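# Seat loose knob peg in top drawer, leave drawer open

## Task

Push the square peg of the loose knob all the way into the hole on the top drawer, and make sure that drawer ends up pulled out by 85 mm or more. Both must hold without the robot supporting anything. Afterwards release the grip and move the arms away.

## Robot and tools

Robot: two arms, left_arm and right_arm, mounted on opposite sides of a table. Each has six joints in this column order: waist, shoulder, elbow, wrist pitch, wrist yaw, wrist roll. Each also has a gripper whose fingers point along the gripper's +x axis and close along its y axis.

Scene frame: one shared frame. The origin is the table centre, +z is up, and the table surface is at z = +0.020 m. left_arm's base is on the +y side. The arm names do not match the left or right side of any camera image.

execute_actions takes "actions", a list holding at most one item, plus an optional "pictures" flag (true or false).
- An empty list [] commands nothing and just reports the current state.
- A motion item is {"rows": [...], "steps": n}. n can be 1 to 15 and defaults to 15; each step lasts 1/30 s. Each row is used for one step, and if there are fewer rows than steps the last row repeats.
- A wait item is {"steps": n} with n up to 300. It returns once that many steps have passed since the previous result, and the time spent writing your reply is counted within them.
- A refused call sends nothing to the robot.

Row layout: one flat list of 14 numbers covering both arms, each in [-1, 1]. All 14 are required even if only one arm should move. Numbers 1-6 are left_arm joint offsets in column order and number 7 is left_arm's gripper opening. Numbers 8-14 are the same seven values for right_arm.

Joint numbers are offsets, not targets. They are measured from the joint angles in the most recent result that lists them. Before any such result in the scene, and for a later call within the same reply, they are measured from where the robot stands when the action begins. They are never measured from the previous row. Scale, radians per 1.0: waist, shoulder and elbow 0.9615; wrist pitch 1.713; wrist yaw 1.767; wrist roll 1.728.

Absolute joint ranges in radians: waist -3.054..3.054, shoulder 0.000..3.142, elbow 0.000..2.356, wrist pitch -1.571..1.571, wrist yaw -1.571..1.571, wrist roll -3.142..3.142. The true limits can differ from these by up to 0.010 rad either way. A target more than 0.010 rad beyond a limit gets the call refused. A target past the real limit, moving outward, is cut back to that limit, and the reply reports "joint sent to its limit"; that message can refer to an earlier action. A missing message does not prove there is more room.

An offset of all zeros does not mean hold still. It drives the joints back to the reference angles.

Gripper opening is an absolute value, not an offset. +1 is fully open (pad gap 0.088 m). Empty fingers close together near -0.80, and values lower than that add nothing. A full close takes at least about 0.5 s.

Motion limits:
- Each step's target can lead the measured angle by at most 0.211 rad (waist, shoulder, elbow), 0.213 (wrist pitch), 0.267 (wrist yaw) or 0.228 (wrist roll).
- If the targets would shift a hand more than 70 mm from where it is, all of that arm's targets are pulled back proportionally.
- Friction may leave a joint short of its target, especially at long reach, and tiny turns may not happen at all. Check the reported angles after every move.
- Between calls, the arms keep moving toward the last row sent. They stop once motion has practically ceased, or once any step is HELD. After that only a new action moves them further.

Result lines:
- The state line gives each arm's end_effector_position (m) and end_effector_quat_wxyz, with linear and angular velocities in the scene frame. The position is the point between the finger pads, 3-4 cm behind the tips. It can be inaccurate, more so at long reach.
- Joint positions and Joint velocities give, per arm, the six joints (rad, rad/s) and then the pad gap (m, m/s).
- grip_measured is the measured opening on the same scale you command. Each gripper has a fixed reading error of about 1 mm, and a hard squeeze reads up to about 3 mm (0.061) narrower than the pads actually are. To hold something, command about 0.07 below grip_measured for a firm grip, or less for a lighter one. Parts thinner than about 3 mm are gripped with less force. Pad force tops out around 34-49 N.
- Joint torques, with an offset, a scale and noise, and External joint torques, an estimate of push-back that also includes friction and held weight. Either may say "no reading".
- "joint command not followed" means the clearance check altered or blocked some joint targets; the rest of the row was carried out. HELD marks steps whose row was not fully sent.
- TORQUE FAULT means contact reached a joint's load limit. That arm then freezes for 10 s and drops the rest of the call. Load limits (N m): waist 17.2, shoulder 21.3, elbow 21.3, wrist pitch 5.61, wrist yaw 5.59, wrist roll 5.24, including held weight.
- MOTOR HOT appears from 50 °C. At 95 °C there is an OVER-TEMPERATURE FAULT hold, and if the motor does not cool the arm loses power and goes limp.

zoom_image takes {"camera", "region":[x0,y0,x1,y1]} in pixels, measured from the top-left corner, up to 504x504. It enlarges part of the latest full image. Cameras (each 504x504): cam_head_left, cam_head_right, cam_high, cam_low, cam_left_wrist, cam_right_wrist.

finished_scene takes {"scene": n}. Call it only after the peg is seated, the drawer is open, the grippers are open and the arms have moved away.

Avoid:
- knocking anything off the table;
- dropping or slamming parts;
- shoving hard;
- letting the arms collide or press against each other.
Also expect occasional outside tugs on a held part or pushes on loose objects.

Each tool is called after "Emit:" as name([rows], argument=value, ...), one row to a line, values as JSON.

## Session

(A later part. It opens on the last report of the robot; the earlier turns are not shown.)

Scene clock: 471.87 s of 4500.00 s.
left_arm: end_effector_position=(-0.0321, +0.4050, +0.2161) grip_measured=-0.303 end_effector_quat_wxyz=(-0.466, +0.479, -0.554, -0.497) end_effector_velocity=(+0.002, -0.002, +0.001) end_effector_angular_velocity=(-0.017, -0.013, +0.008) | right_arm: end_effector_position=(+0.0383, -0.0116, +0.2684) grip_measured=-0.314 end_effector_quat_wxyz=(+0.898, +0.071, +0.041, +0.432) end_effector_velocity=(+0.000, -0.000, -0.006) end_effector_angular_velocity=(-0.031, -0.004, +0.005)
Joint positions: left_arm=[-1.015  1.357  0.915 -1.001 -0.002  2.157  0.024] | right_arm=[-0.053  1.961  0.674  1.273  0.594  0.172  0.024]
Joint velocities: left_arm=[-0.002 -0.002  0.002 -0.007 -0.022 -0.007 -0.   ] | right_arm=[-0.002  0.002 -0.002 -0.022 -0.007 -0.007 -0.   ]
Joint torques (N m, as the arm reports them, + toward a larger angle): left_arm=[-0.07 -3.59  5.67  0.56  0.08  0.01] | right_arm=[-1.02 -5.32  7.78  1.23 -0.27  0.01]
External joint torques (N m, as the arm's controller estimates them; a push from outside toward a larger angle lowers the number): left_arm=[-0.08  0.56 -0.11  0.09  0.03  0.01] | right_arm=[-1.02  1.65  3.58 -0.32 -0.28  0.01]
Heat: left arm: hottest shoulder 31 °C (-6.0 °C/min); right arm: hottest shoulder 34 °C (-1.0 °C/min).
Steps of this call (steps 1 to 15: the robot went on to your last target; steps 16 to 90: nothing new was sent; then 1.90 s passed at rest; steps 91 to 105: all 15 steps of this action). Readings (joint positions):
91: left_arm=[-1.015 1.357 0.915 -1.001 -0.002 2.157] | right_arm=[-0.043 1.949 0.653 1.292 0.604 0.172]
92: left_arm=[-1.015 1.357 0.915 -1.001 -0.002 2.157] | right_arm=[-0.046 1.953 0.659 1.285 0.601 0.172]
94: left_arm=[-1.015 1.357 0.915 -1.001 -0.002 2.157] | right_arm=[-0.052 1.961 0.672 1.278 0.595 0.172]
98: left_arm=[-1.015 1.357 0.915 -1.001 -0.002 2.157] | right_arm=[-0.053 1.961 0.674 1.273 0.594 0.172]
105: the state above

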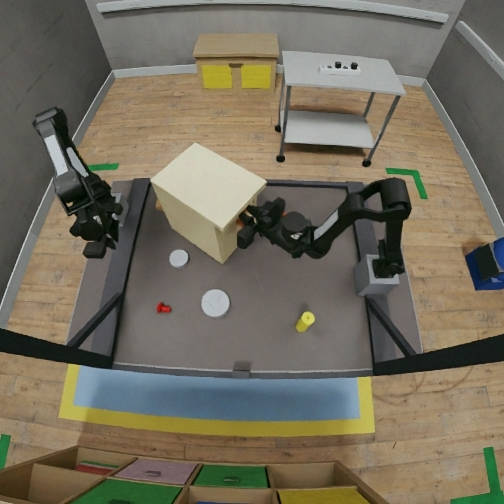

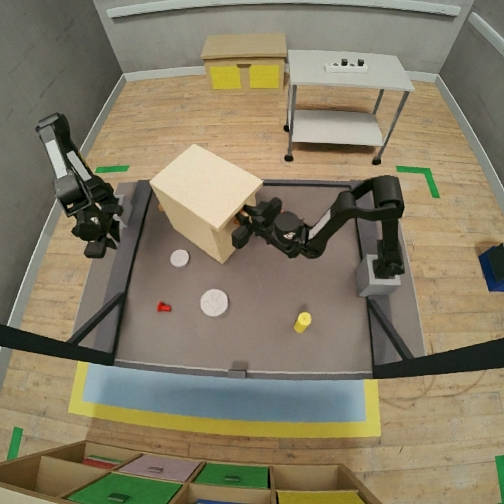

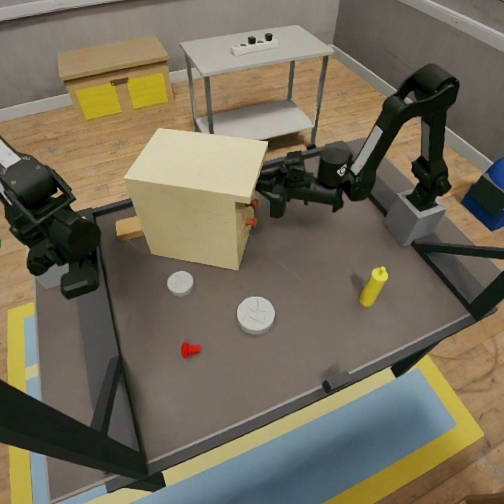

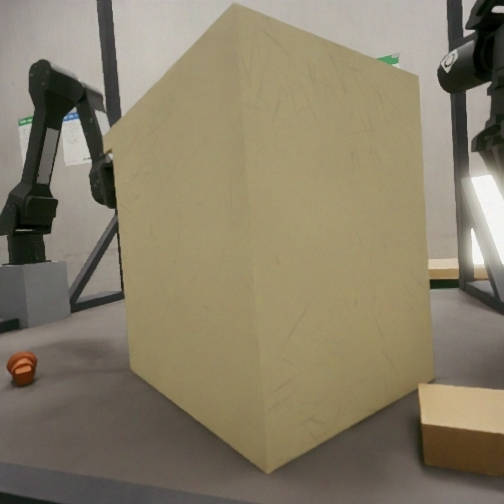

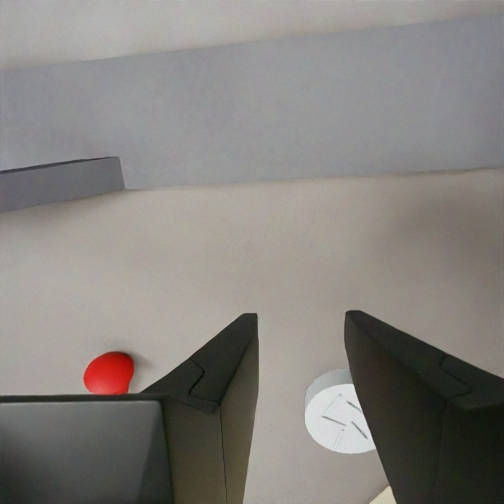

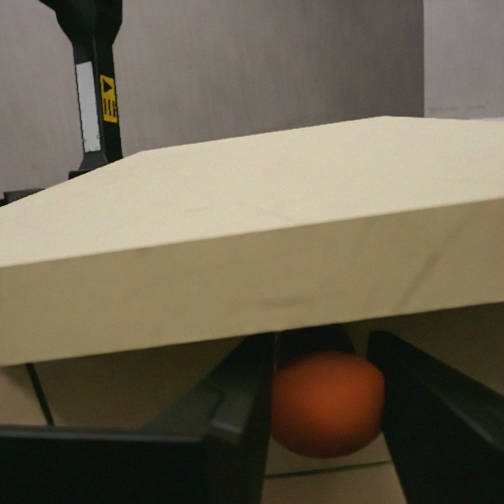

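Emit:
execute_actions([
  {"rows":[[0,0,0,0,0,0,-0.3,-0.04,0.02,0.065,-0.008,-0.008,0,-0.5]]},
], pictures=false)

Emit:
execute_actions([
  {"rows":[[0,0,0,0,0,0,-0.3,-0.055,0.025,0.075,-0.004,-0.006,0,-0.5]]},
])

Scene clock: 480.57 s of 4500.00 s.
left_arm: end_effector_position=(-0.0321, +0.4050, +0.2161) grip_measured=-0.303 end_effector_quat_wxyz=(-0.466, +0.479, -0.554, -0.497) end_effector_velocity=(-0.002, -0.002, +0.001) end_effector_angular_velocity=(-0.012, +0.007, +0.006) | right_arm: end_effector_position=(+0.0391, -0.0100, +0.2685) grip_measured=-0.314 end_effector_quat_wxyz=(+0.898, +0.070, +0.042, +0.432) end_effector_velocity=(+0.000, -0.000, -0.003) end_effector_angular_velocity=(-0.008, +0.007, +0.005)
Joint positions: left_arm=[-1.015  1.357  0.915 -1.001 -0.002  2.157  0.024] | right_arm=[-0.054  1.963  0.682  1.265  0.593  0.172  0.024]
Joint velocities: left_arm=[-0.002 -0.002  0.002  0.007 -0.007 -0.007  0.   ] | right_arm=[-0.002  0.002 -0.002 -0.007 -0.007  0.007 -0.   ]
Joint torques (N m, as the arm reports them, + toward a larger angle): left_arm=[-0.08 -3.41  5.69  0.57  0.08 -0.04] | right_arm=[-3.46 -4.49 11.61  0.97 -0.54  0.01]
External joint torques (N m, as the arm's controller estimates them; a push from outside toward a larger angle lowers the number): left_arm=[-0.08  0.75 -0.11  0.08  0.03 -0.03] | right_arm=[-3.47  2.52  7.36 -0.58 -0.54  0.01]
Heat: left arm: hottest shoulder 31 °C (-4.0 °C/min); right arm: hottest shoulder 34 °C (+0.0 °C/min).
Steps of this call (steps 1 to 15: the robot went on to your last target; steps 16 to 90: nothing new was sent; then 5.20 s passed at rest; steps 91 to 105: all 15 steps of this action). Readings (joint positions):
91: left_arm=[-1.015 1.357 0.915 -1.001 -0.002 2.157] | right_arm=[-0.054 1.963 0.678 1.271 0.593 0.172]
92: left_arm=[-1.015 1.357 0.915 -1.001 -0.002 2.157] | right_arm=[-0.054 1.963 0.680 1.268 0.593 0.172]
94: left_arm=[-1.015 1.357 0.915 -1.001 -0.002 2.157] | right_arm=[-0.054 1.963 0.681 1.267 0.593 0.172]
98: left_arm=[-1.015 1.357 0.915 -1.001 -0.002 2.157] | right_arm=[-0.054 1.963 0.681 1.265 0.593 0.172]
105: the state above

Scene clock: 481.07 s of 4500.00 s.
left_arm: end_effector_position=(-0.0321, +0.4050, +0.2161) grip_measured=-0.303 end_effector_quat_wxyz=(-0.466, +0.479, -0.554, -0.497) end_effector_velocity=(-0.000, -0.002, +0.001) end_effector_angular_velocity=(-0.026, -0.001, -0.012) | right_arm: end_effector_position=(+0.0401, -0.0094, +0.2686) grip_measured=-0.314 end_effector_quat_wxyz=(+0.899, +0.071, +0.041, +0.431) end_effector_velocity=(+0.000, -0.000, -0.001) end_effector_angular_velocity=(-0.012, -0.005, +0.005)
Joint positions: left_arm=[-1.015  1.357  0.915 -1.001 -0.002  2.157  0.024] | right_arm=[-0.057  1.965  0.685  1.263  0.593  0.172  0.024]
Joint velocities: left_arm=[-0.007 -0.007 -0.002  0.007 -0.022  0.007 -0.   ] | right_arm=[-0.002 -0.002 -0.002 -0.007 -0.007 -0.007 -0.   ]
Joint torques (N m, as the arm reports them, + toward a larger angle): left_arm=[-0.05 -3.46  5.79  0.56  0.11 -0.03] | right_arm=[-4.82 -4.04 13.2   1.02 -0.46  0.01]
External joint torques (N m, as the arm's controller estimates them; a push from outside toward a larger angle lowers the number): left_arm=[-0.03  0.74 -0.02  0.07  0.06 -0.02] | right_arm=[-4.87  3.04  8.93 -0.55 -0.46  0.01]
Heat: left arm: hottest shoulder 31 °C (-4.0 °C/min); right arm: hottest shoulder 34 °C (+0.0 °C/min).
Steps of this call (steps 1 to 15: all 15 steps of this action). Readings (joint positions):
1: left_arm=[-1.015 1.357 0.915 -1.001 -0.002 2.157] | right_arm=[-0.055 1.964 0.683 1.265 0.593 0.172]
2: left_arm=[-1.015 1.357 0.915 -1.001 -0.002 2.157] | right_arm=[-0.057 1.964 0.685 1.263 0.593 0.172]
4: left_arm=[-1.015 1.357 0.915 -1.001 -0.002 2.157] | right_arm=[-0.057 1.965 0.685 1.263 0.593 0.172]
8: left_arm=[-1.015 1.357 0.915 -1.001 -0.002 2.157] | right_arm=[-0.057 1.965 0.685 1.263 0.593 0.172]
15: the state above

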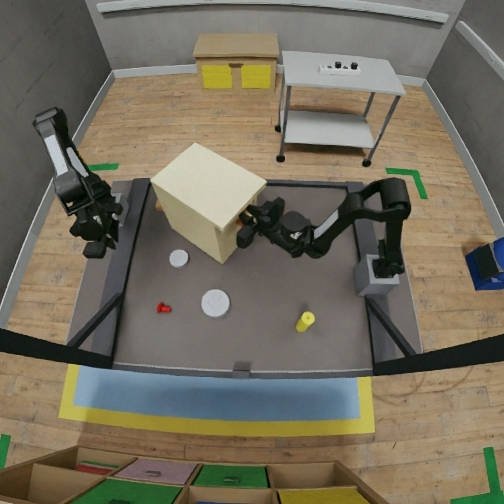

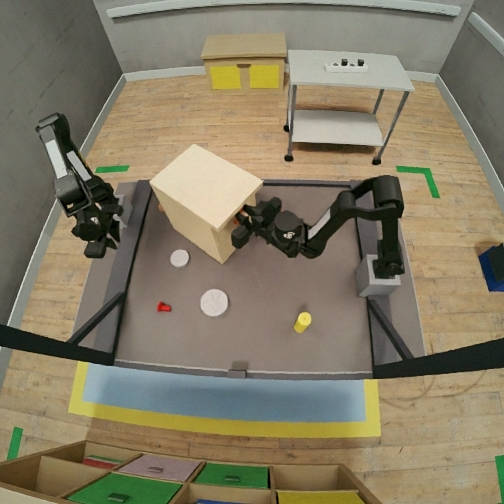

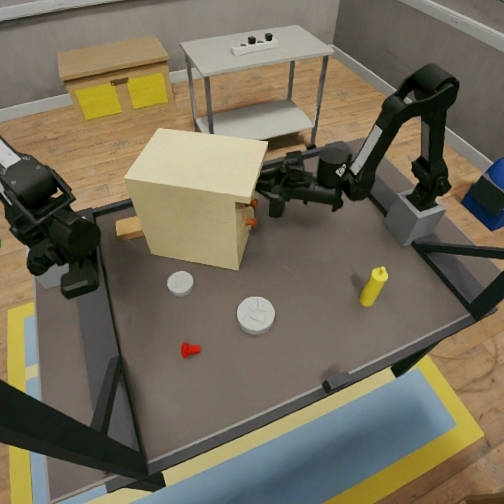

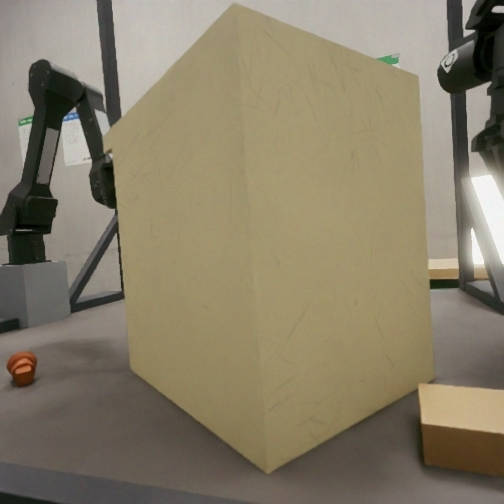

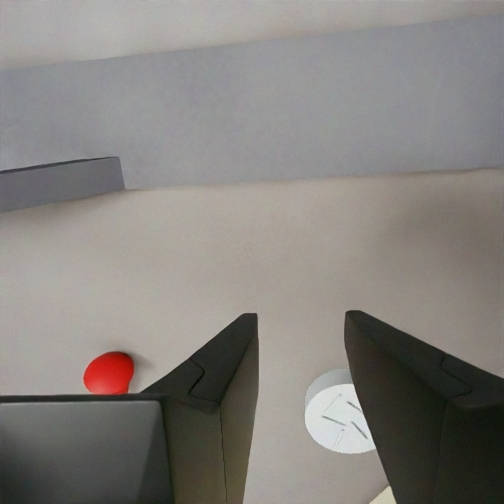

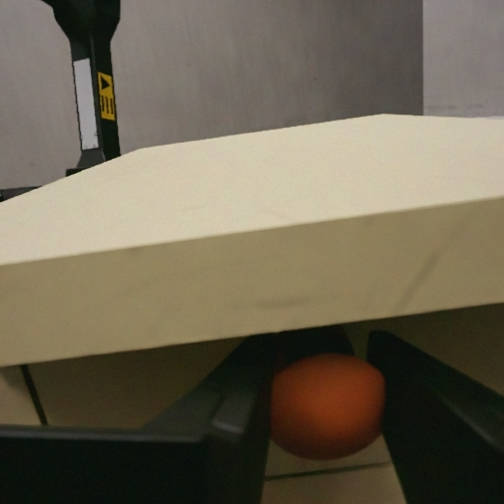

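Emit:
execute_actions([
  {"rows":[[0,0,0,0,0,0,-0.3,0,0,0,0,0,0,-0.5],[0,0,0,0,0,0,-0.3,0,0,0,0,0,0,-0.5],[0,0,0,0,0,0,-0.3,0.01,-0.015,-0.018,0.005,0.005,0,-0.5],[0,0,0,0,0,0,-0.3,0.015,-0.022,-0.027,0.008,0.008,0,-0.5],[0,0,0,0,0,0,-0.3,0.02,-0.03,-0.036,0.01,0.011,0,-0.5],[0,0,0,0,0,0,-0.3,0.03,-0.04,-0.054,0.015,0.016,0,-0.5],[0,0,0,0,0,0,-0.3,0.04,-0.05,-0.072,0.02,0.022,0,-0.5],[0,0,0,0,0,0,-0.3,0.05,-0.06,-0.09,0.025,0.027,0,-0.5],[0,0,0,0,0,0,-0.3,0.062,-0.07,-0.11,0.03,0.033,0,-0.5]]},
])

Emit:
zoom_image(camera="cam_right_wrist", region=[230,220,400,390])

Scene clock: 499.13 s of 4500.00 s.
left_arm: end_effector_position=(-0.0321, +0.4050, +0.2161) grip_measured=-0.303 end_effector_quat_wxyz=(-0.466, +0.479, -0.554, -0.497) end_effector_velocity=(+0.003, -0.001, -0.000) end_effector_angular_velocity=(-0.014, -0.017, +0.008) | right_arm: end_effector_position=(+0.0229, -0.0314, +0.2669) grip_measured=-0.314 end_effector_quat_wxyz=(+0.899, +0.068, +0.042, +0.430) end_effector_velocity=(+0.003, -0.010, -0.004) end_effector_angular_velocity=(-0.027, -0.006, -0.024)
Joint positions: left_arm=[-1.015  1.357  0.915 -1.001 -0.002  2.157  0.024] | right_arm=[-0.004  1.915  0.588  1.306  0.647  0.172  0.024]
Joint velocities: left_arm=[-0.002 -0.002 -0.002 -0.007 -0.022 -0.007 -0.   ] | right_arm=[-0.002 -0.017 -0.032 -0.007  0.022 -0.007 -0.   ]
Joint torques (N m, as the arm reports them, + toward a larger angle): left_arm=[ 0.03 -3.51  5.65  0.58  0.08 -0.02] | right_arm=[ 0.51 -7.17  3.92  1.78  0.1   0.01]
External joint torques (N m, as the arm's controller estimates them; a push from outside toward a larger angle lowers the number): left_arm=[ 0.01  0.63 -0.1   0.12  0.04 -0.01] | right_arm=[ 0.6  -0.68 -0.12  0.23  0.07  0.01]
Heat: left arm: hottest shoulder 31 °C (-2.0 °C/min); right arm: hottest elbow 37 °C (+3.0 °C/min).
Steps of this call (steps 1 to 15: the robot went on to your last target; steps 16 to 90: nothing new was sent; then 14.57 s passed at rest; steps 91 to 105: all 15 steps of this action). Readings (joint positions):
91: left_arm=[-1.015 1.357 0.915 -1.001 -0.002 2.157] | right_arm=[-0.055 1.965 0.683 1.263 0.595 0.172]
92: left_arm=[-1.015 1.357 0.915 -1.001 -0.002 2.157] | right_arm=[-0.053 1.965 0.681 1.263 0.601 0.172]
94: left_arm=[-1.015 1.357 0.915 -1.001 -0.002 2.157] | right_arm=[-0.052 1.962 0.677 1.264 0.601 0.172]
98: left_arm=[-1.015 1.357 0.915 -1.001 -0.002 2.157] | right_arm=[-0.040 1.946 0.646 1.281 0.618 0.172]
105: the state above

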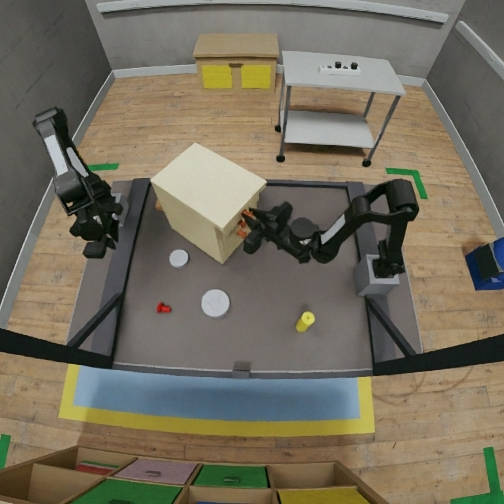

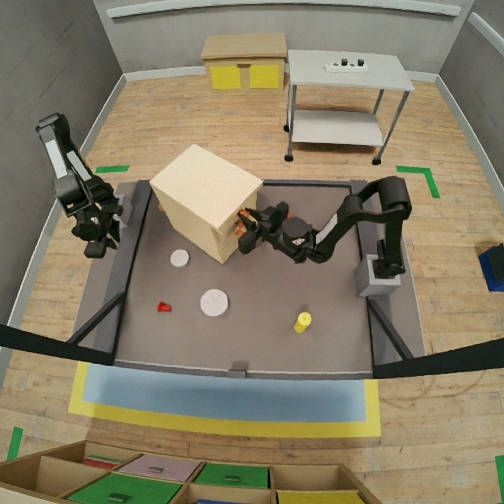

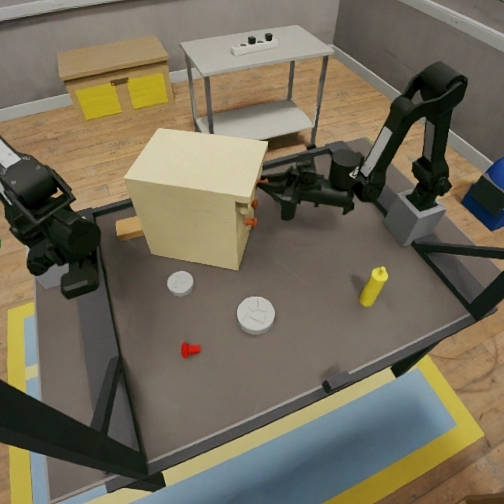

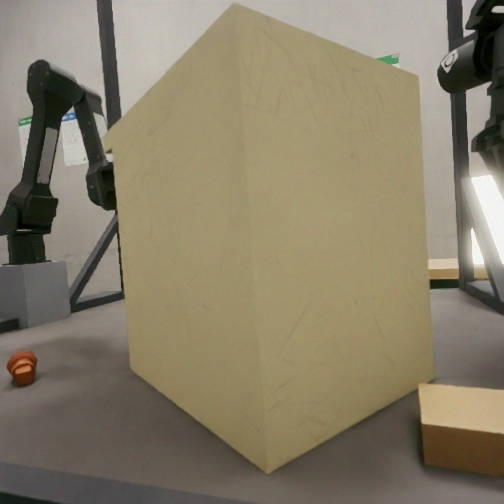

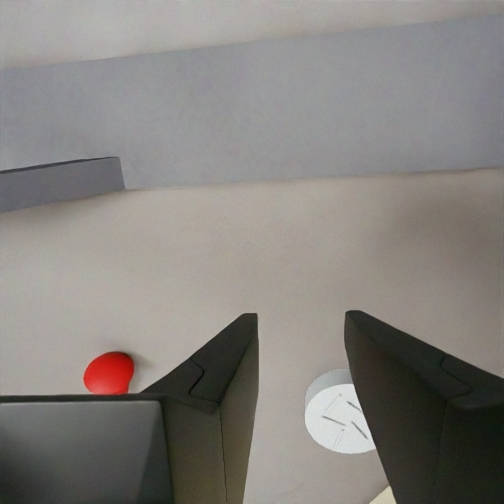

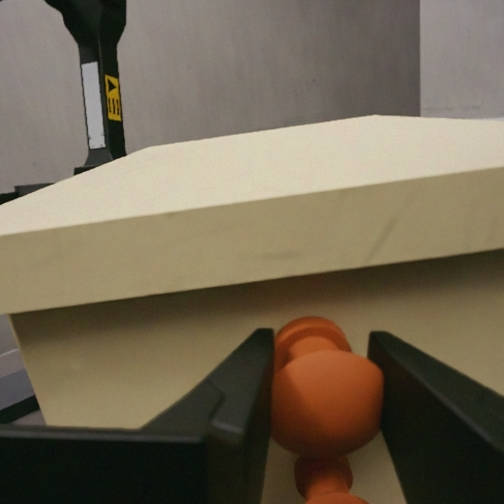

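Region (230, 220, 400, 390) of cam_right_wrist's 504x504 image, scaled by 2.965, with more detail than that image has.

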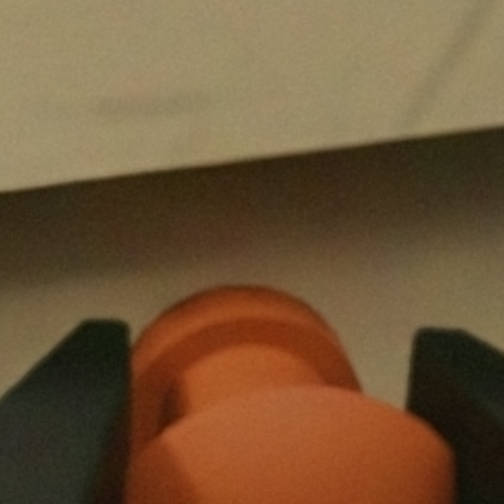

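Drawer follows. Continue.

Emit:
execute_actions([
  {"rows":[[0,0,0,0,0,0,-0.3,0.015,-0.025,-0.025,0.008,0.008,0,-0.5],[0,0,0,0,0,0,-0.3,0.03,-0.04,-0.05,0.014,0.016,0,-0.5],[0,0,0,0,0,0,-0.3,0.03,-0.04,-0.05,0.014,0.016,0,-0.5],[0,0,0,0,0,0,-0.3,0.05,-0.058,-0.075,0.02,0.027,0,-0.5],[0,0,0,0,0,0,-0.3,0.05,-0.058,-0.075,0.02,0.027,0,-0.5],[0,0,0,0,0,0,-0.3,0.08,-0.08,-0.113,0.03,0.042,0,-0.5]]},
], pictures=false)

Emit:
execute_actions([
  {"rows":[[0,0,0,0,0,0,-0.3,0.03,-0.03,-0.035,0.01,0.016,0,-0.5],[0,0,0,0,0,0,-0.3,0.03,-0.03,-0.035,0.01,0.016,0,-0.5],[0,0,0,0,0,0,-0.3,0.055,-0.048,-0.06,0.016,0.03,0,-0.5],[0,0,0,0,0,0,-0.3,0.055,-0.048,-0.06,0.016,0.03,0,-0.5],[0,0,0,0,0,0,-0.3,0.08,-0.066,-0.085,0.022,0.043,0,-0.5]]},
], pictures=false)

Emit:
execute_actions([
  {"rows":[[0,0,0,0,0,0,-0.3,0.03,-0.03,-0.03,0.01,0.016,0,-0.5],[0,0,0,0,0,0,-0.3,0.03,-0.03,-0.03,0.01,0.016,0,-0.5],[0,0,0,0,0,0,-0.3,0.055,-0.045,-0.052,0.014,0.03,0,-0.5],[0,0,0,0,0,0,-0.3,0.055,-0.045,-0.052,0.014,0.03,0,-0.5],[0,0,0,0,0,0,-0.3,0.085,-0.062,-0.075,0.019,0.045,0,-0.5]]},
])

Scene clock: 518.43 s of 4500.00 s.
left_arm: end_effector_position=(-0.0321, +0.4050, +0.2161) grip_measured=-0.303 end_effector_quat_wxyz=(-0.466, +0.479, -0.554, -0.497) end_effector_velocity=(+0.003, +0.001, -0.002) end_effector_angular_velocity=(+0.001, -0.014, +0.006) | right_arm: end_effector_position=(+0.0030, -0.0566, +0.2661) grip_measured=-0.314 end_effector_quat_wxyz=(+0.899, +0.067, +0.042, +0.430) end_effector_velocity=(+0.000, -0.003, +0.000) end_effector_angular_velocity=(-0.002, -0.006, -0.005)
Joint positions: left_arm=[-1.015  1.357  0.915 -1.001 -0.002  2.157  0.024] | right_arm=[0.067 1.856 0.484 1.349 0.718 0.172 0.024]
Joint velocities: left_arm=[-0.002 -0.002 -0.007 -0.007 -0.007 -0.007 -0.   ] | right_arm=[ 0.002 -0.007 -0.012  0.007  0.007 -0.007  0.   ]
Joint torques (N m, as the arm reports them, + toward a larger angle): left_arm=[ 0.04 -3.49  5.84  0.57  0.08 -0.03] | right_arm=[ 0.5  -6.72  3.89  1.88  0.13  0.02]
External joint torques (N m, as the arm's controller estimates them; a push from outside toward a larger angle lowers the number): left_arm=[ 0.03  0.61  0.14  0.11  0.03 -0.02] | right_arm=[ 0.48 -0.81  0.06  0.33  0.12  0.01]
Heat: left arm: hottest elbow 31 °C (-1.0 °C/min); right arm: hottest shoulder 35 °C (+1.0 °C/min).
Steps of this call (steps 1 to 15: the robot went on to your last target; steps 16 to 90: nothing new was sent; then 15.80 s passed at rest; steps 91 to 105: all 15 steps of this action). Readings (joint positions):
91: left_arm=[-1.015 1.357 0.915 -1.001 -0.002 2.157] | right_arm=[-0.003 1.913 0.584 1.309 0.650 0.172]
92: left_arm=[-1.015 1.357 0.915 -1.001 -0.002 2.157] | right_arm=[0.000 1.910 0.578 1.312 0.655 0.172]
94: left_arm=[-1.015 1.357 0.915 -1.001 -0.002 2.157] | right_arm=[0.012 1.898 0.557 1.320 0.669 0.172]
98: left_arm=[-1.015 1.357 0.915 -1.001 -0.002 2.157] | right_arm=[0.052 1.867 0.503 1.341 0.706 0.172]
105: the state above

Scene clock: 518.93 s of 4500.00 s.
left_arm: end_effector_position=(-0.0321, +0.4050, +0.2161) grip_measured=-0.303 end_effector_quat_wxyz=(-0.466, +0.479, -0.554, -0.497) end_effector_velocity=(+0.003, -0.003, +0.001) end_effector_angular_velocity=(-0.017, -0.013, +0.012) | right_arm: end_effector_position=(-0.0136, -0.0774, +0.2652) grip_measured=-0.314 end_effector_quat_wxyz=(+0.900, +0.064, +0.042, +0.429) end_effector_velocity=(+0.002, -0.005, -0.003) end_effector_angular_velocity=(-0.012, -0.007, -0.019)
Joint positions: left_arm=[-1.015  1.357  0.915 -1.001 -0.002  2.157  0.024] | right_arm=[0.138 1.81  0.405 1.377 0.791 0.172 0.024]
Joint velocities: left_arm=[ 0.002 -0.002  0.002 -0.007 -0.022 -0.007  0.   ] | right_arm=[ 0.002  0.002 -0.012  0.007  0.022 -0.007 -0.   ]
Joint torques (N m, as the arm reports them, + toward a larger angle): left_arm=[ 0.13 -3.48  5.77  0.52  0.08 -0.02] | right_arm=[ 0.55 -6.27  3.71  1.88  0.11  0.02]
External joint torques (N m, as the arm's controller estimates them; a push from outside toward a larger angle lowers the number): left_arm=[ 0.12  0.68 -0.01  0.05  0.03 -0.02] | right_arm=[ 0.55 -0.96  0.13  0.39  0.09  0.02]
Heat: left arm: hottest elbow 31 °C (-1.0 °C/min); right arm: hottest shoulder 35 °C (+1.0 °C/min).
Steps of this call (steps 1 to 15: all 15 steps of this action). Readings (joint positions):
1: left_arm=[-1.015 1.357 0.915 -1.001 -0.002 2.157] | right_arm=[0.069 1.855 0.481 1.350 0.722 0.172]
2: left_arm=[-1.015 1.357 0.915 -1.001 -0.002 2.157] | right_arm=[0.074 1.852 0.474 1.353 0.729 0.172]
4: left_arm=[-1.015 1.357 0.915 -1.001 -0.002 2.157] | right_arm=[0.092 1.840 0.454 1.361 0.749 0.172]
8: left_arm=[-1.015 1.357 0.915 -1.001 -0.002 2.157] | right_arm=[0.131 1.815 0.413 1.374 0.783 0.172]
15: the state above

Scene clock: 519.43 s of 4500.00 s.
left_arm: end_effector_position=(-0.0321, +0.4050, +0.2161) grip_measured=-0.303 end_effector_quat_wxyz=(-0.466, +0.479, -0.554, -0.497) end_effector_velocity=(+0.004, -0.002, +0.001) end_effector_angular_velocity=(-0.017, -0.013, +0.012) | right_arm: end_effector_position=(-0.0282, -0.0975, +0.2658) grip_measured=-0.314 end_effector_quat_wxyz=(+0.901, +0.064, +0.041, +0.428) end_effector_velocity=(-0.001, -0.003, -0.001) end_effector_angular_velocity=(-0.021, -0.019, +0.000)
Joint positions: left_arm=[-1.015  1.357  0.915 -1.001 -0.002  2.157  0.024] | right_arm=[0.213 1.765 0.336 1.402 0.87  0.172 0.024]
Joint velocities: left_arm=[ 0.002 -0.007 -0.002 -0.007 -0.022 -0.007  0.   ] | right_arm=[ 0.007 -0.012 -0.012 -0.007  0.007 -0.022 -0.   ]
Joint torques (N m, as the arm reports them, + toward a larger angle): left_arm=[-0.07 -3.45  5.7   0.59  0.08 -0.03] | right_arm=[ 0.57 -5.55  3.64  1.75  0.04  0.01]
External joint torques (N m, as the arm's controller estimates them; a push from outside toward a larger angle lowers the number): left_arm=[-0.1   0.72 -0.04  0.14  0.03 -0.02] | right_arm=[ 0.59 -0.68  0.22  0.3   0.02  0.01]
Heat: left arm: hottest elbow 31 °C (-1.0 °C/min); right arm: hottest shoulder 35 °C (+1.0 °C/min).
Steps of this call (steps 1 to 15: all 15 steps of this action). Readings (joint positions):
1: left_arm=[-1.015 1.357 0.915 -1.001 -0.002 2.157] | right_arm=[0.140 1.809 0.402 1.378 0.795 0.172]
2: left_arm=[-1.015 1.357 0.915 -1.001 -0.002 2.157] | right_arm=[0.145 1.806 0.397 1.381 0.802 0.172]
4: left_arm=[-1.015 1.357 0.915 -1.001 -0.002 2.157] | right_arm=[0.163 1.795 0.379 1.387 0.822 0.172]
8: left_arm=[-1.015 1.357 0.915 -1.001 -0.002 2.157] | right_arm=[0.202 1.771 0.345 1.398 0.860 0.172]
15: the state above

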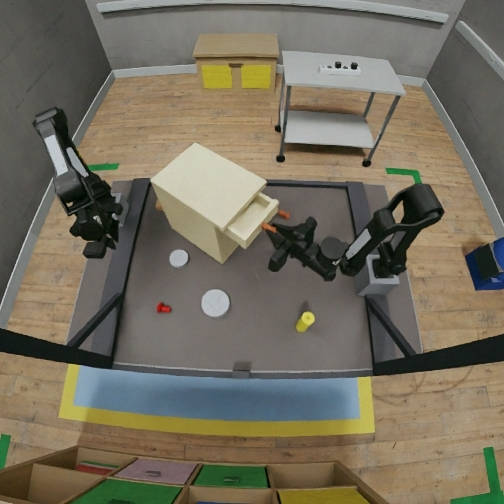

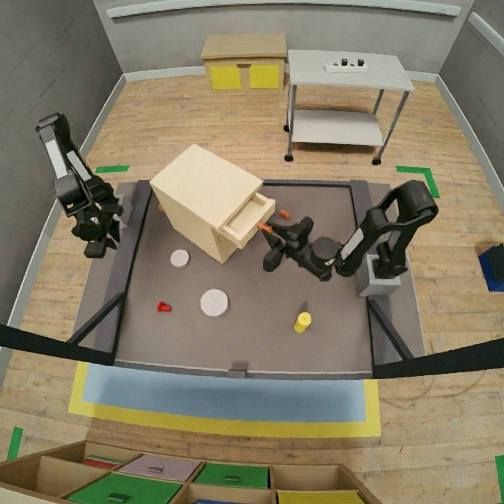

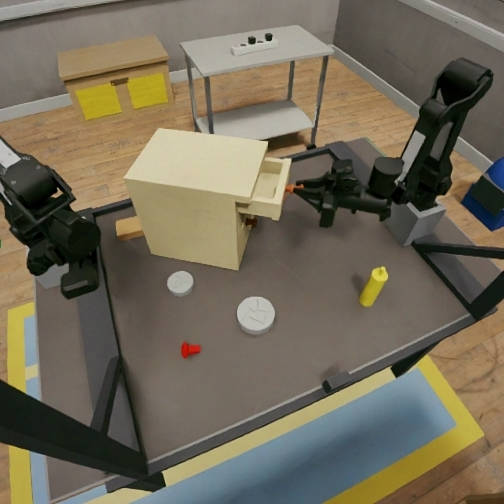

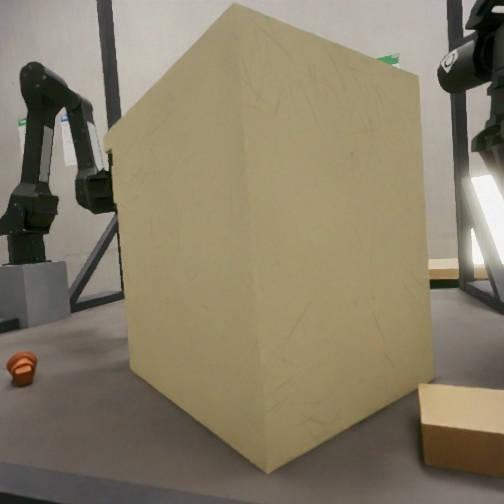

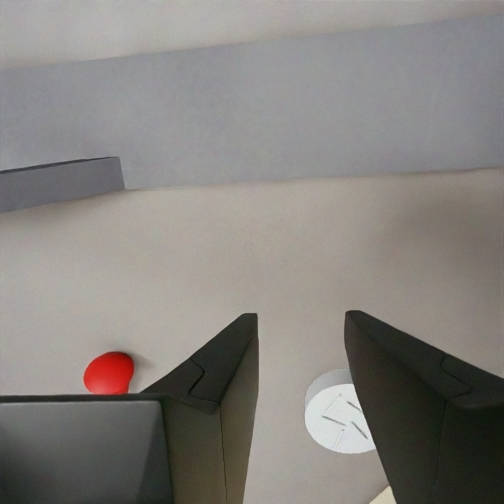

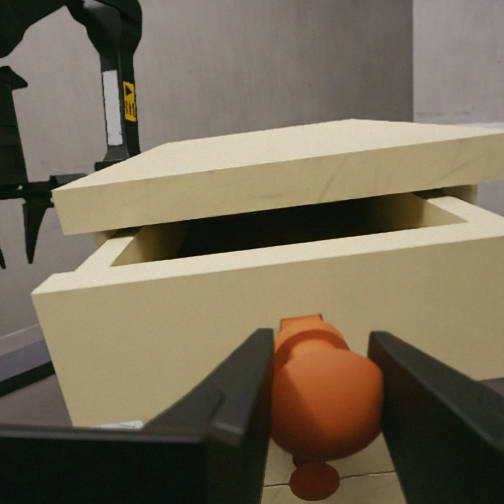

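Emit:
execute_actions([
  {"rows":[[0,0,0,0,0,0,-0.3,-0.01,0,0.02,0,-0.005,0,-0.5],[0,0,0,0,0,0,-0.3,-0.02,0.008,0.03,-0.002,-0.01,0,-0.5],[0,0,0,0,0,0,-0.3,-0.03,0.015,0.04,-0.004,-0.016,0,-0.5],[0,0,0,0,0,0,-0.3,-0.04,0.022,0.05,-0.006,-0.022,0,-0.5]]},
])

Emit:
zoom_image(camera="cam_head_left", region=[220,180,300,260])

Scene clock: 529.83 s of 4500.00 s.
left_arm: end_effector_position=(-0.0321, +0.4050, +0.2161) grip_measured=-0.303 end_effector_quat_wxyz=(-0.466, +0.479, -0.554, -0.497) end_effector_velocity=(+0.002, +0.001, +0.001) end_effector_angular_velocity=(-0.006, -0.006, -0.009) | right_arm: end_effector_position=(-0.0220, -0.0881, +0.2667) grip_measured=-0.314 end_effector_quat_wxyz=(+0.900, +0.066, +0.041, +0.428) end_effector_velocity=(-0.002, +0.001, -0.004) end_effector_angular_velocity=(-0.008, +0.014, +0.019)
Joint positions: left_arm=[-1.015  1.357  0.915 -1.001 -0.002  2.157  0.024] | right_arm=[0.179 1.783 0.368 1.39  0.836 0.172 0.024]
Joint velocities: left_arm=[-0.002 -0.007 -0.002 -0.007 -0.007  0.007  0.   ] | right_arm=[-0.002 -0.002 -0.002 -0.022 -0.022  0.022 -0.   ]
Joint torques (N m, as the arm reports them, + toward a larger angle): left_arm=[ 0.03 -3.4   5.75  0.6   0.1  -0.03] | right_arm=[-0.46 -4.06  5.83  1.36 -0.15  0.01]
External joint torques (N m, as the arm's controller estimates them; a push from outside toward a larger angle lowers the number): left_arm=[ 0.04  0.78 -0.01  0.13  0.04 -0.03] | right_arm=[-0.47  1.    2.3  -0.11 -0.16  0.01]
Heat: left arm: hottest elbow 31 °C (+0.0 °C/min); right arm: hottest shoulder 34 °C (+0.0 °C/min).
Steps of this call (steps 1 to 15: the robot went on to your last target; steps 16 to 90: nothing new was sent; then 6.90 s passed at rest; steps 91 to 105: all 15 steps of this action). Readings (joint positions):
91: left_arm=[-1.015 1.357 0.915 -1.001 -0.002 2.157] | right_arm=[0.215 1.764 0.334 1.403 0.872 0.172]
92: left_arm=[-1.015 1.357 0.915 -1.001 -0.002 2.157] | right_arm=[0.213 1.764 0.336 1.403 0.868 0.172]
94: left_arm=[-1.015 1.357 0.915 -1.001 -0.002 2.157] | right_arm=[0.202 1.769 0.345 1.398 0.856 0.172]
98: left_arm=[-1.015 1.357 0.915 -1.001 -0.002 2.157] | right_arm=[0.182 1.781 0.367 1.391 0.839 0.172]
105: the state above

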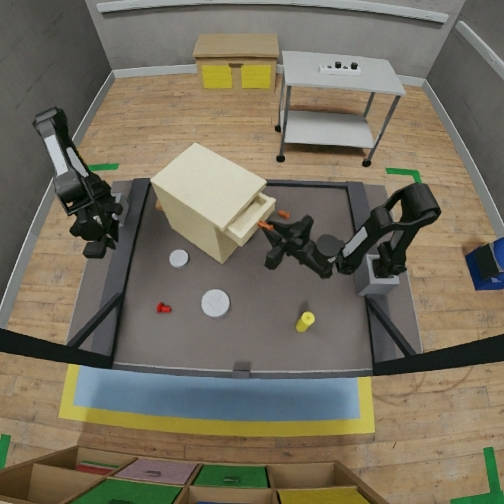

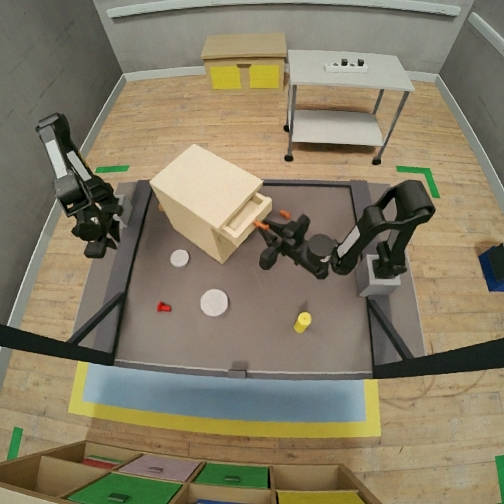

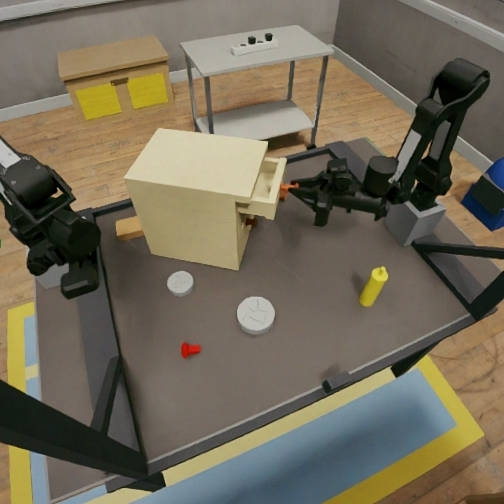

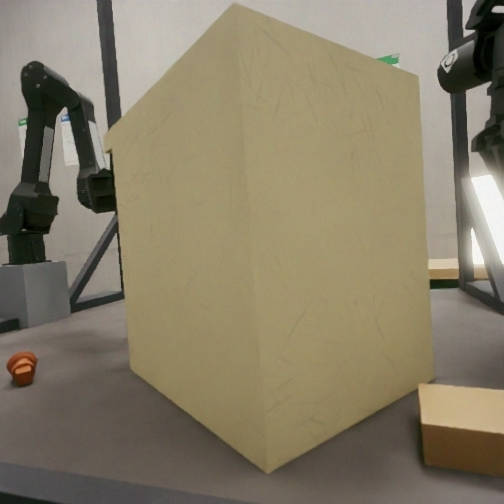

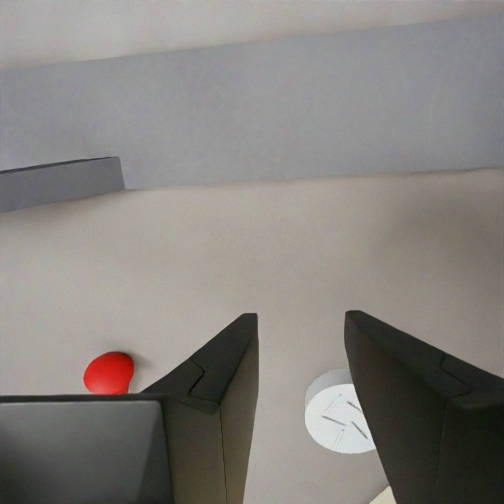

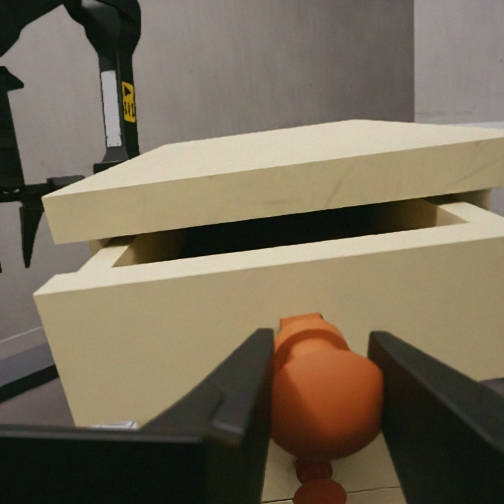

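Region (220, 180, 300, 260) of cam_head_left's 504x504 image, scaled by 6.300, with more detail than that image has.

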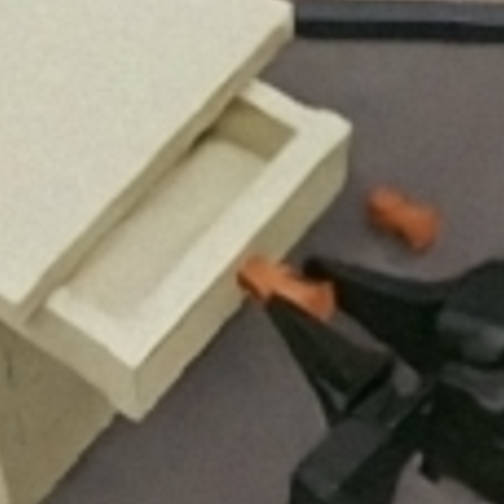

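Emit:
execute_actions([
  {"rows":[[0,0,0,0,0,0,-0.3,-0.03,0.018,0.045,-0.004,-0.016,0,-0.5],[0,0,0,0,0,0,-0.3,-0.03,0.018,0.045,-0.004,-0.016,0,-0.5],[0,0,0,0,0,0,-0.3,-0.06,0.037,0.074,-0.009,-0.033,0,-0.5],[0,0,0,0,0,0,-0.3,-0.06,0.037,0.074,-0.009,-0.033,0,-0.5],[0,0,0,0,0,0,-0.3,-0.09,0.056,0.105,-0.014,-0.05,0,-0.5],[0,0,0,0,0,0,-0.3,-0.09,0.056,0.105,-0.014,-0.05,0,-0.5],[0,0,0,0,0,0,-0.3,-0.12,0.076,0.136,-0.02,-0.067,0,-0.5]]},
], pictures=false)

Emit:
execute_actions([
  {"rows":[[0,0,0,0,0,0,-0.3,-0.028,0.02,0.052,-0.007,-0.014,0,-0.5],[0,0,0,0,0,0,-0.3,-0.028,0.02,0.052,-0.007,-0.014,0,-0.5],[0,0,0,0,0,0,-0.3,-0.054,0.04,0.088,-0.016,-0.028,0,-0.5],[0,0,0,0,0,0,-0.3,-0.054,0.04,0.088,-0.016,-0.028,0,-0.5],[0,0,0,0,0,0,-0.3,-0.078,0.062,0.124,-0.025,-0.041,0,-0.5],[0,0,0,0,0,0,-0.3,-0.078,0.062,0.124,-0.025,-0.041,0,-0.5],[0,0,0,0,0,0,-0.3,-0.095,0.078,0.154,-0.032,-0.051,0,-0.5]]},
])

Scene clock: 548.73 s of 4500.00 s.
left_arm: end_effector_position=(-0.0321, +0.4050, +0.2161) grip_measured=-0.303 end_effector_quat_wxyz=(-0.466, +0.479, -0.554, -0.497) end_effector_velocity=(+0.001, -0.003, +0.000) end_effector_angular_velocity=(-0.022, -0.004, +0.008) | right_arm: end_effector_position=(+0.0028, -0.0571, +0.2683) grip_measured=-0.314 end_effector_quat_wxyz=(+0.899, +0.071, +0.040, +0.429) end_effector_velocity=(+0.002, +0.001, -0.004) end_effector_angular_velocity=(-0.027, -0.007, +0.000)
Joint positions: left_arm=[-1.015  1.357  0.915 -1.001 -0.002  2.157  0.024] | right_arm=[0.07  1.852 0.483 1.354 0.723 0.172 0.024]
Joint velocities: left_arm=[-0.002 -0.002 -0.002  0.007 -0.022 -0.007 -0.   ] | right_arm=[-0.007  0.002  0.002 -0.022 -0.007 -0.007  0.   ]
Joint torques (N m, as the arm reports them, + toward a larger angle): left_arm=[ 0.17 -3.3   5.89  0.58  0.12 -0.03] | right_arm=[-0.36 -4.79  6.23  1.42 -0.16  0.01]
External joint torques (N m, as the arm's controller estimates them; a push from outside toward a larger angle lowers the number): left_arm=[ 0.16  0.84  0.11  0.09  0.07 -0.02] | right_arm=[-0.34  1.11  2.39 -0.11 -0.17  0.01]
Heat: left arm: hottest elbow 31 °C (+0.0 °C/min); right arm: hottest shoulder 33 °C (-1.0 °C/min).
Steps of this call (steps 1 to 15: the robot went on to your last target; steps 16 to 90: nothing new was sent; then 15.40 s passed at rest; steps 91 to 105: all 15 steps of this action). Readings (joint positions):
91: left_arm=[-1.015 1.357 0.915 -1.001 -0.002 2.157] | right_arm=[0.178 1.785 0.371 1.389 0.832 0.172]
92: left_arm=[-1.015 1.357 0.915 -1.001 -0.002 2.157] | right_arm=[0.172 1.788 0.376 1.386 0.826 0.172]
94: left_arm=[-1.015 1.357 0.915 -1.001 -0.002 2.157] | right_arm=[0.152 1.800 0.397 1.380 0.806 0.172]
98: left_arm=[-1.015 1.357 0.915 -1.001 -0.002 2.157] | right_arm=[0.098 1.834 0.454 1.363 0.749 0.172]
105: the state above

Scene clock: 549.23 s of 4500.00 s.
left_arm: end_effector_position=(-0.0321, +0.4050, +0.2161) grip_measured=-0.303 end_effector_quat_wxyz=(-0.466, +0.479, -0.554, -0.497) end_effector_velocity=(-0.001, +0.002, -0.000) end_effector_angular_velocity=(+0.003, +0.011, +0.004) | right_arm: end_effector_position=(+0.0258, -0.0266, +0.2686) grip_measured=-0.314 end_effector_quat_wxyz=(+0.899, +0.071, +0.041, +0.430) end_effector_velocity=(+0.004, +0.001, -0.000) end_effector_angular_velocity=(+0.002, +0.006, -0.005)
Joint positions: left_arm=[-1.015  1.357  0.915 -1.001 -0.002  2.157  0.024] | right_arm=[-0.013  1.923  0.609  1.299  0.638  0.172  0.024]
Joint velocities: left_arm=[-0.002 -0.007 -0.007  0.007  0.007 -0.007  0.   ] | right_arm=[-0.012  0.002  0.007 -0.007 -0.007  0.007  0.   ]
Joint torques (N m, as the arm reports them, + toward a larger angle): left_arm=[ 0.13 -3.41  5.65  0.54  0.09 -0.02] | right_arm=[-0.72 -5.43  7.12  1.47 -0.15  0.01]
External joint torques (N m, as the arm's controller estimates them; a push from outside toward a larger angle lowers the number): left_arm=[ 0.12  0.73 -0.07  0.08  0.04 -0.01] | right_arm=[-0.69  1.25  3.02 -0.1  -0.17  0.01]
Heat: left arm: hottest elbow 31 °C (+0.0 °C/min); right arm: hottest shoulder 33 °C (-1.0 °C/min).
Steps of this call (steps 1 to 15: all 15 steps of this action). Readings (joint positions):
1: left_arm=[-1.015 1.357 0.915 -1.001 -0.002 2.157] | right_arm=[0.068 1.854 0.486 1.353 0.720 0.172]
2: left_arm=[-1.015 1.357 0.915 -1.001 -0.002 2.157] | right_arm=[0.063 1.858 0.493 1.349 0.714 0.172]
4: left_arm=[-1.015 1.357 0.915 -1.001 -0.002 2.157] | right_arm=[0.047 1.871 0.519 1.337 0.695 0.172]
8: left_arm=[-1.015 1.357 0.915 -1.001 -0.002 2.157] | right_arm=[0.004 1.907 0.584 1.310 0.658 0.172]
15: the state above

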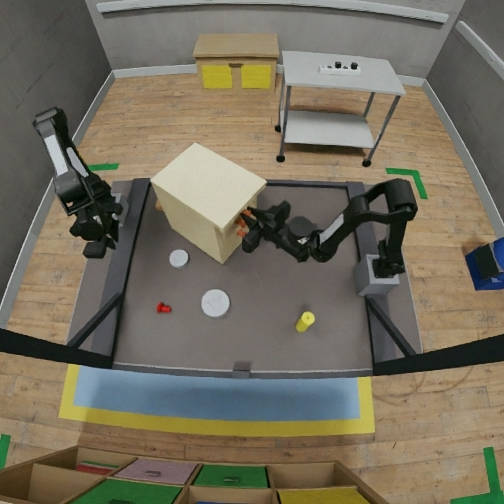

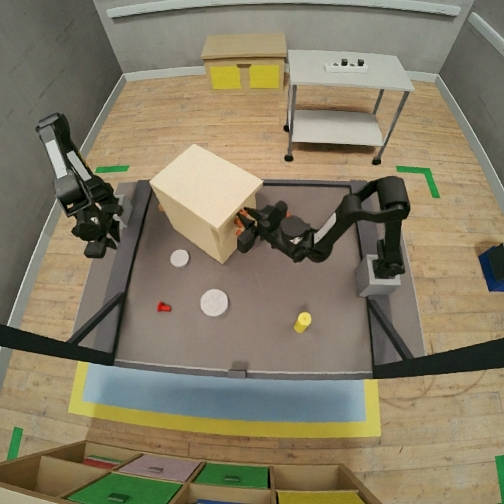

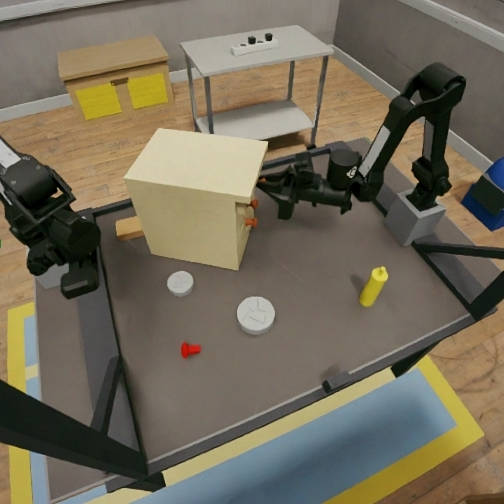

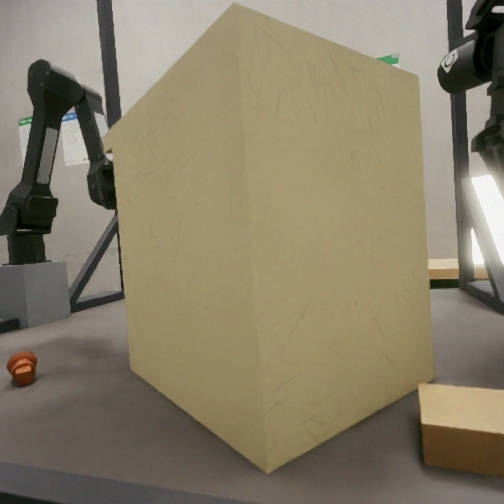

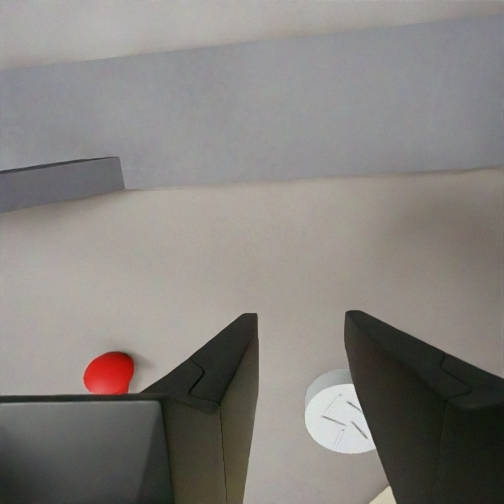

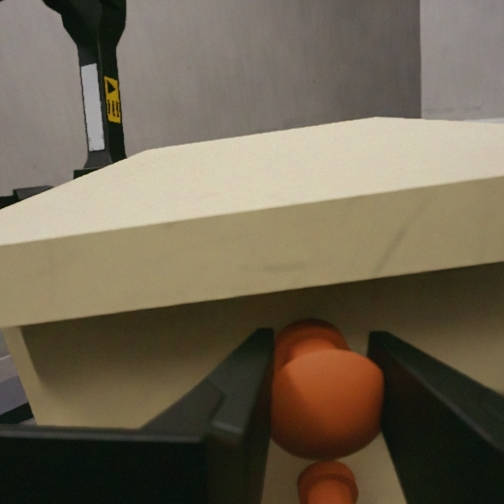

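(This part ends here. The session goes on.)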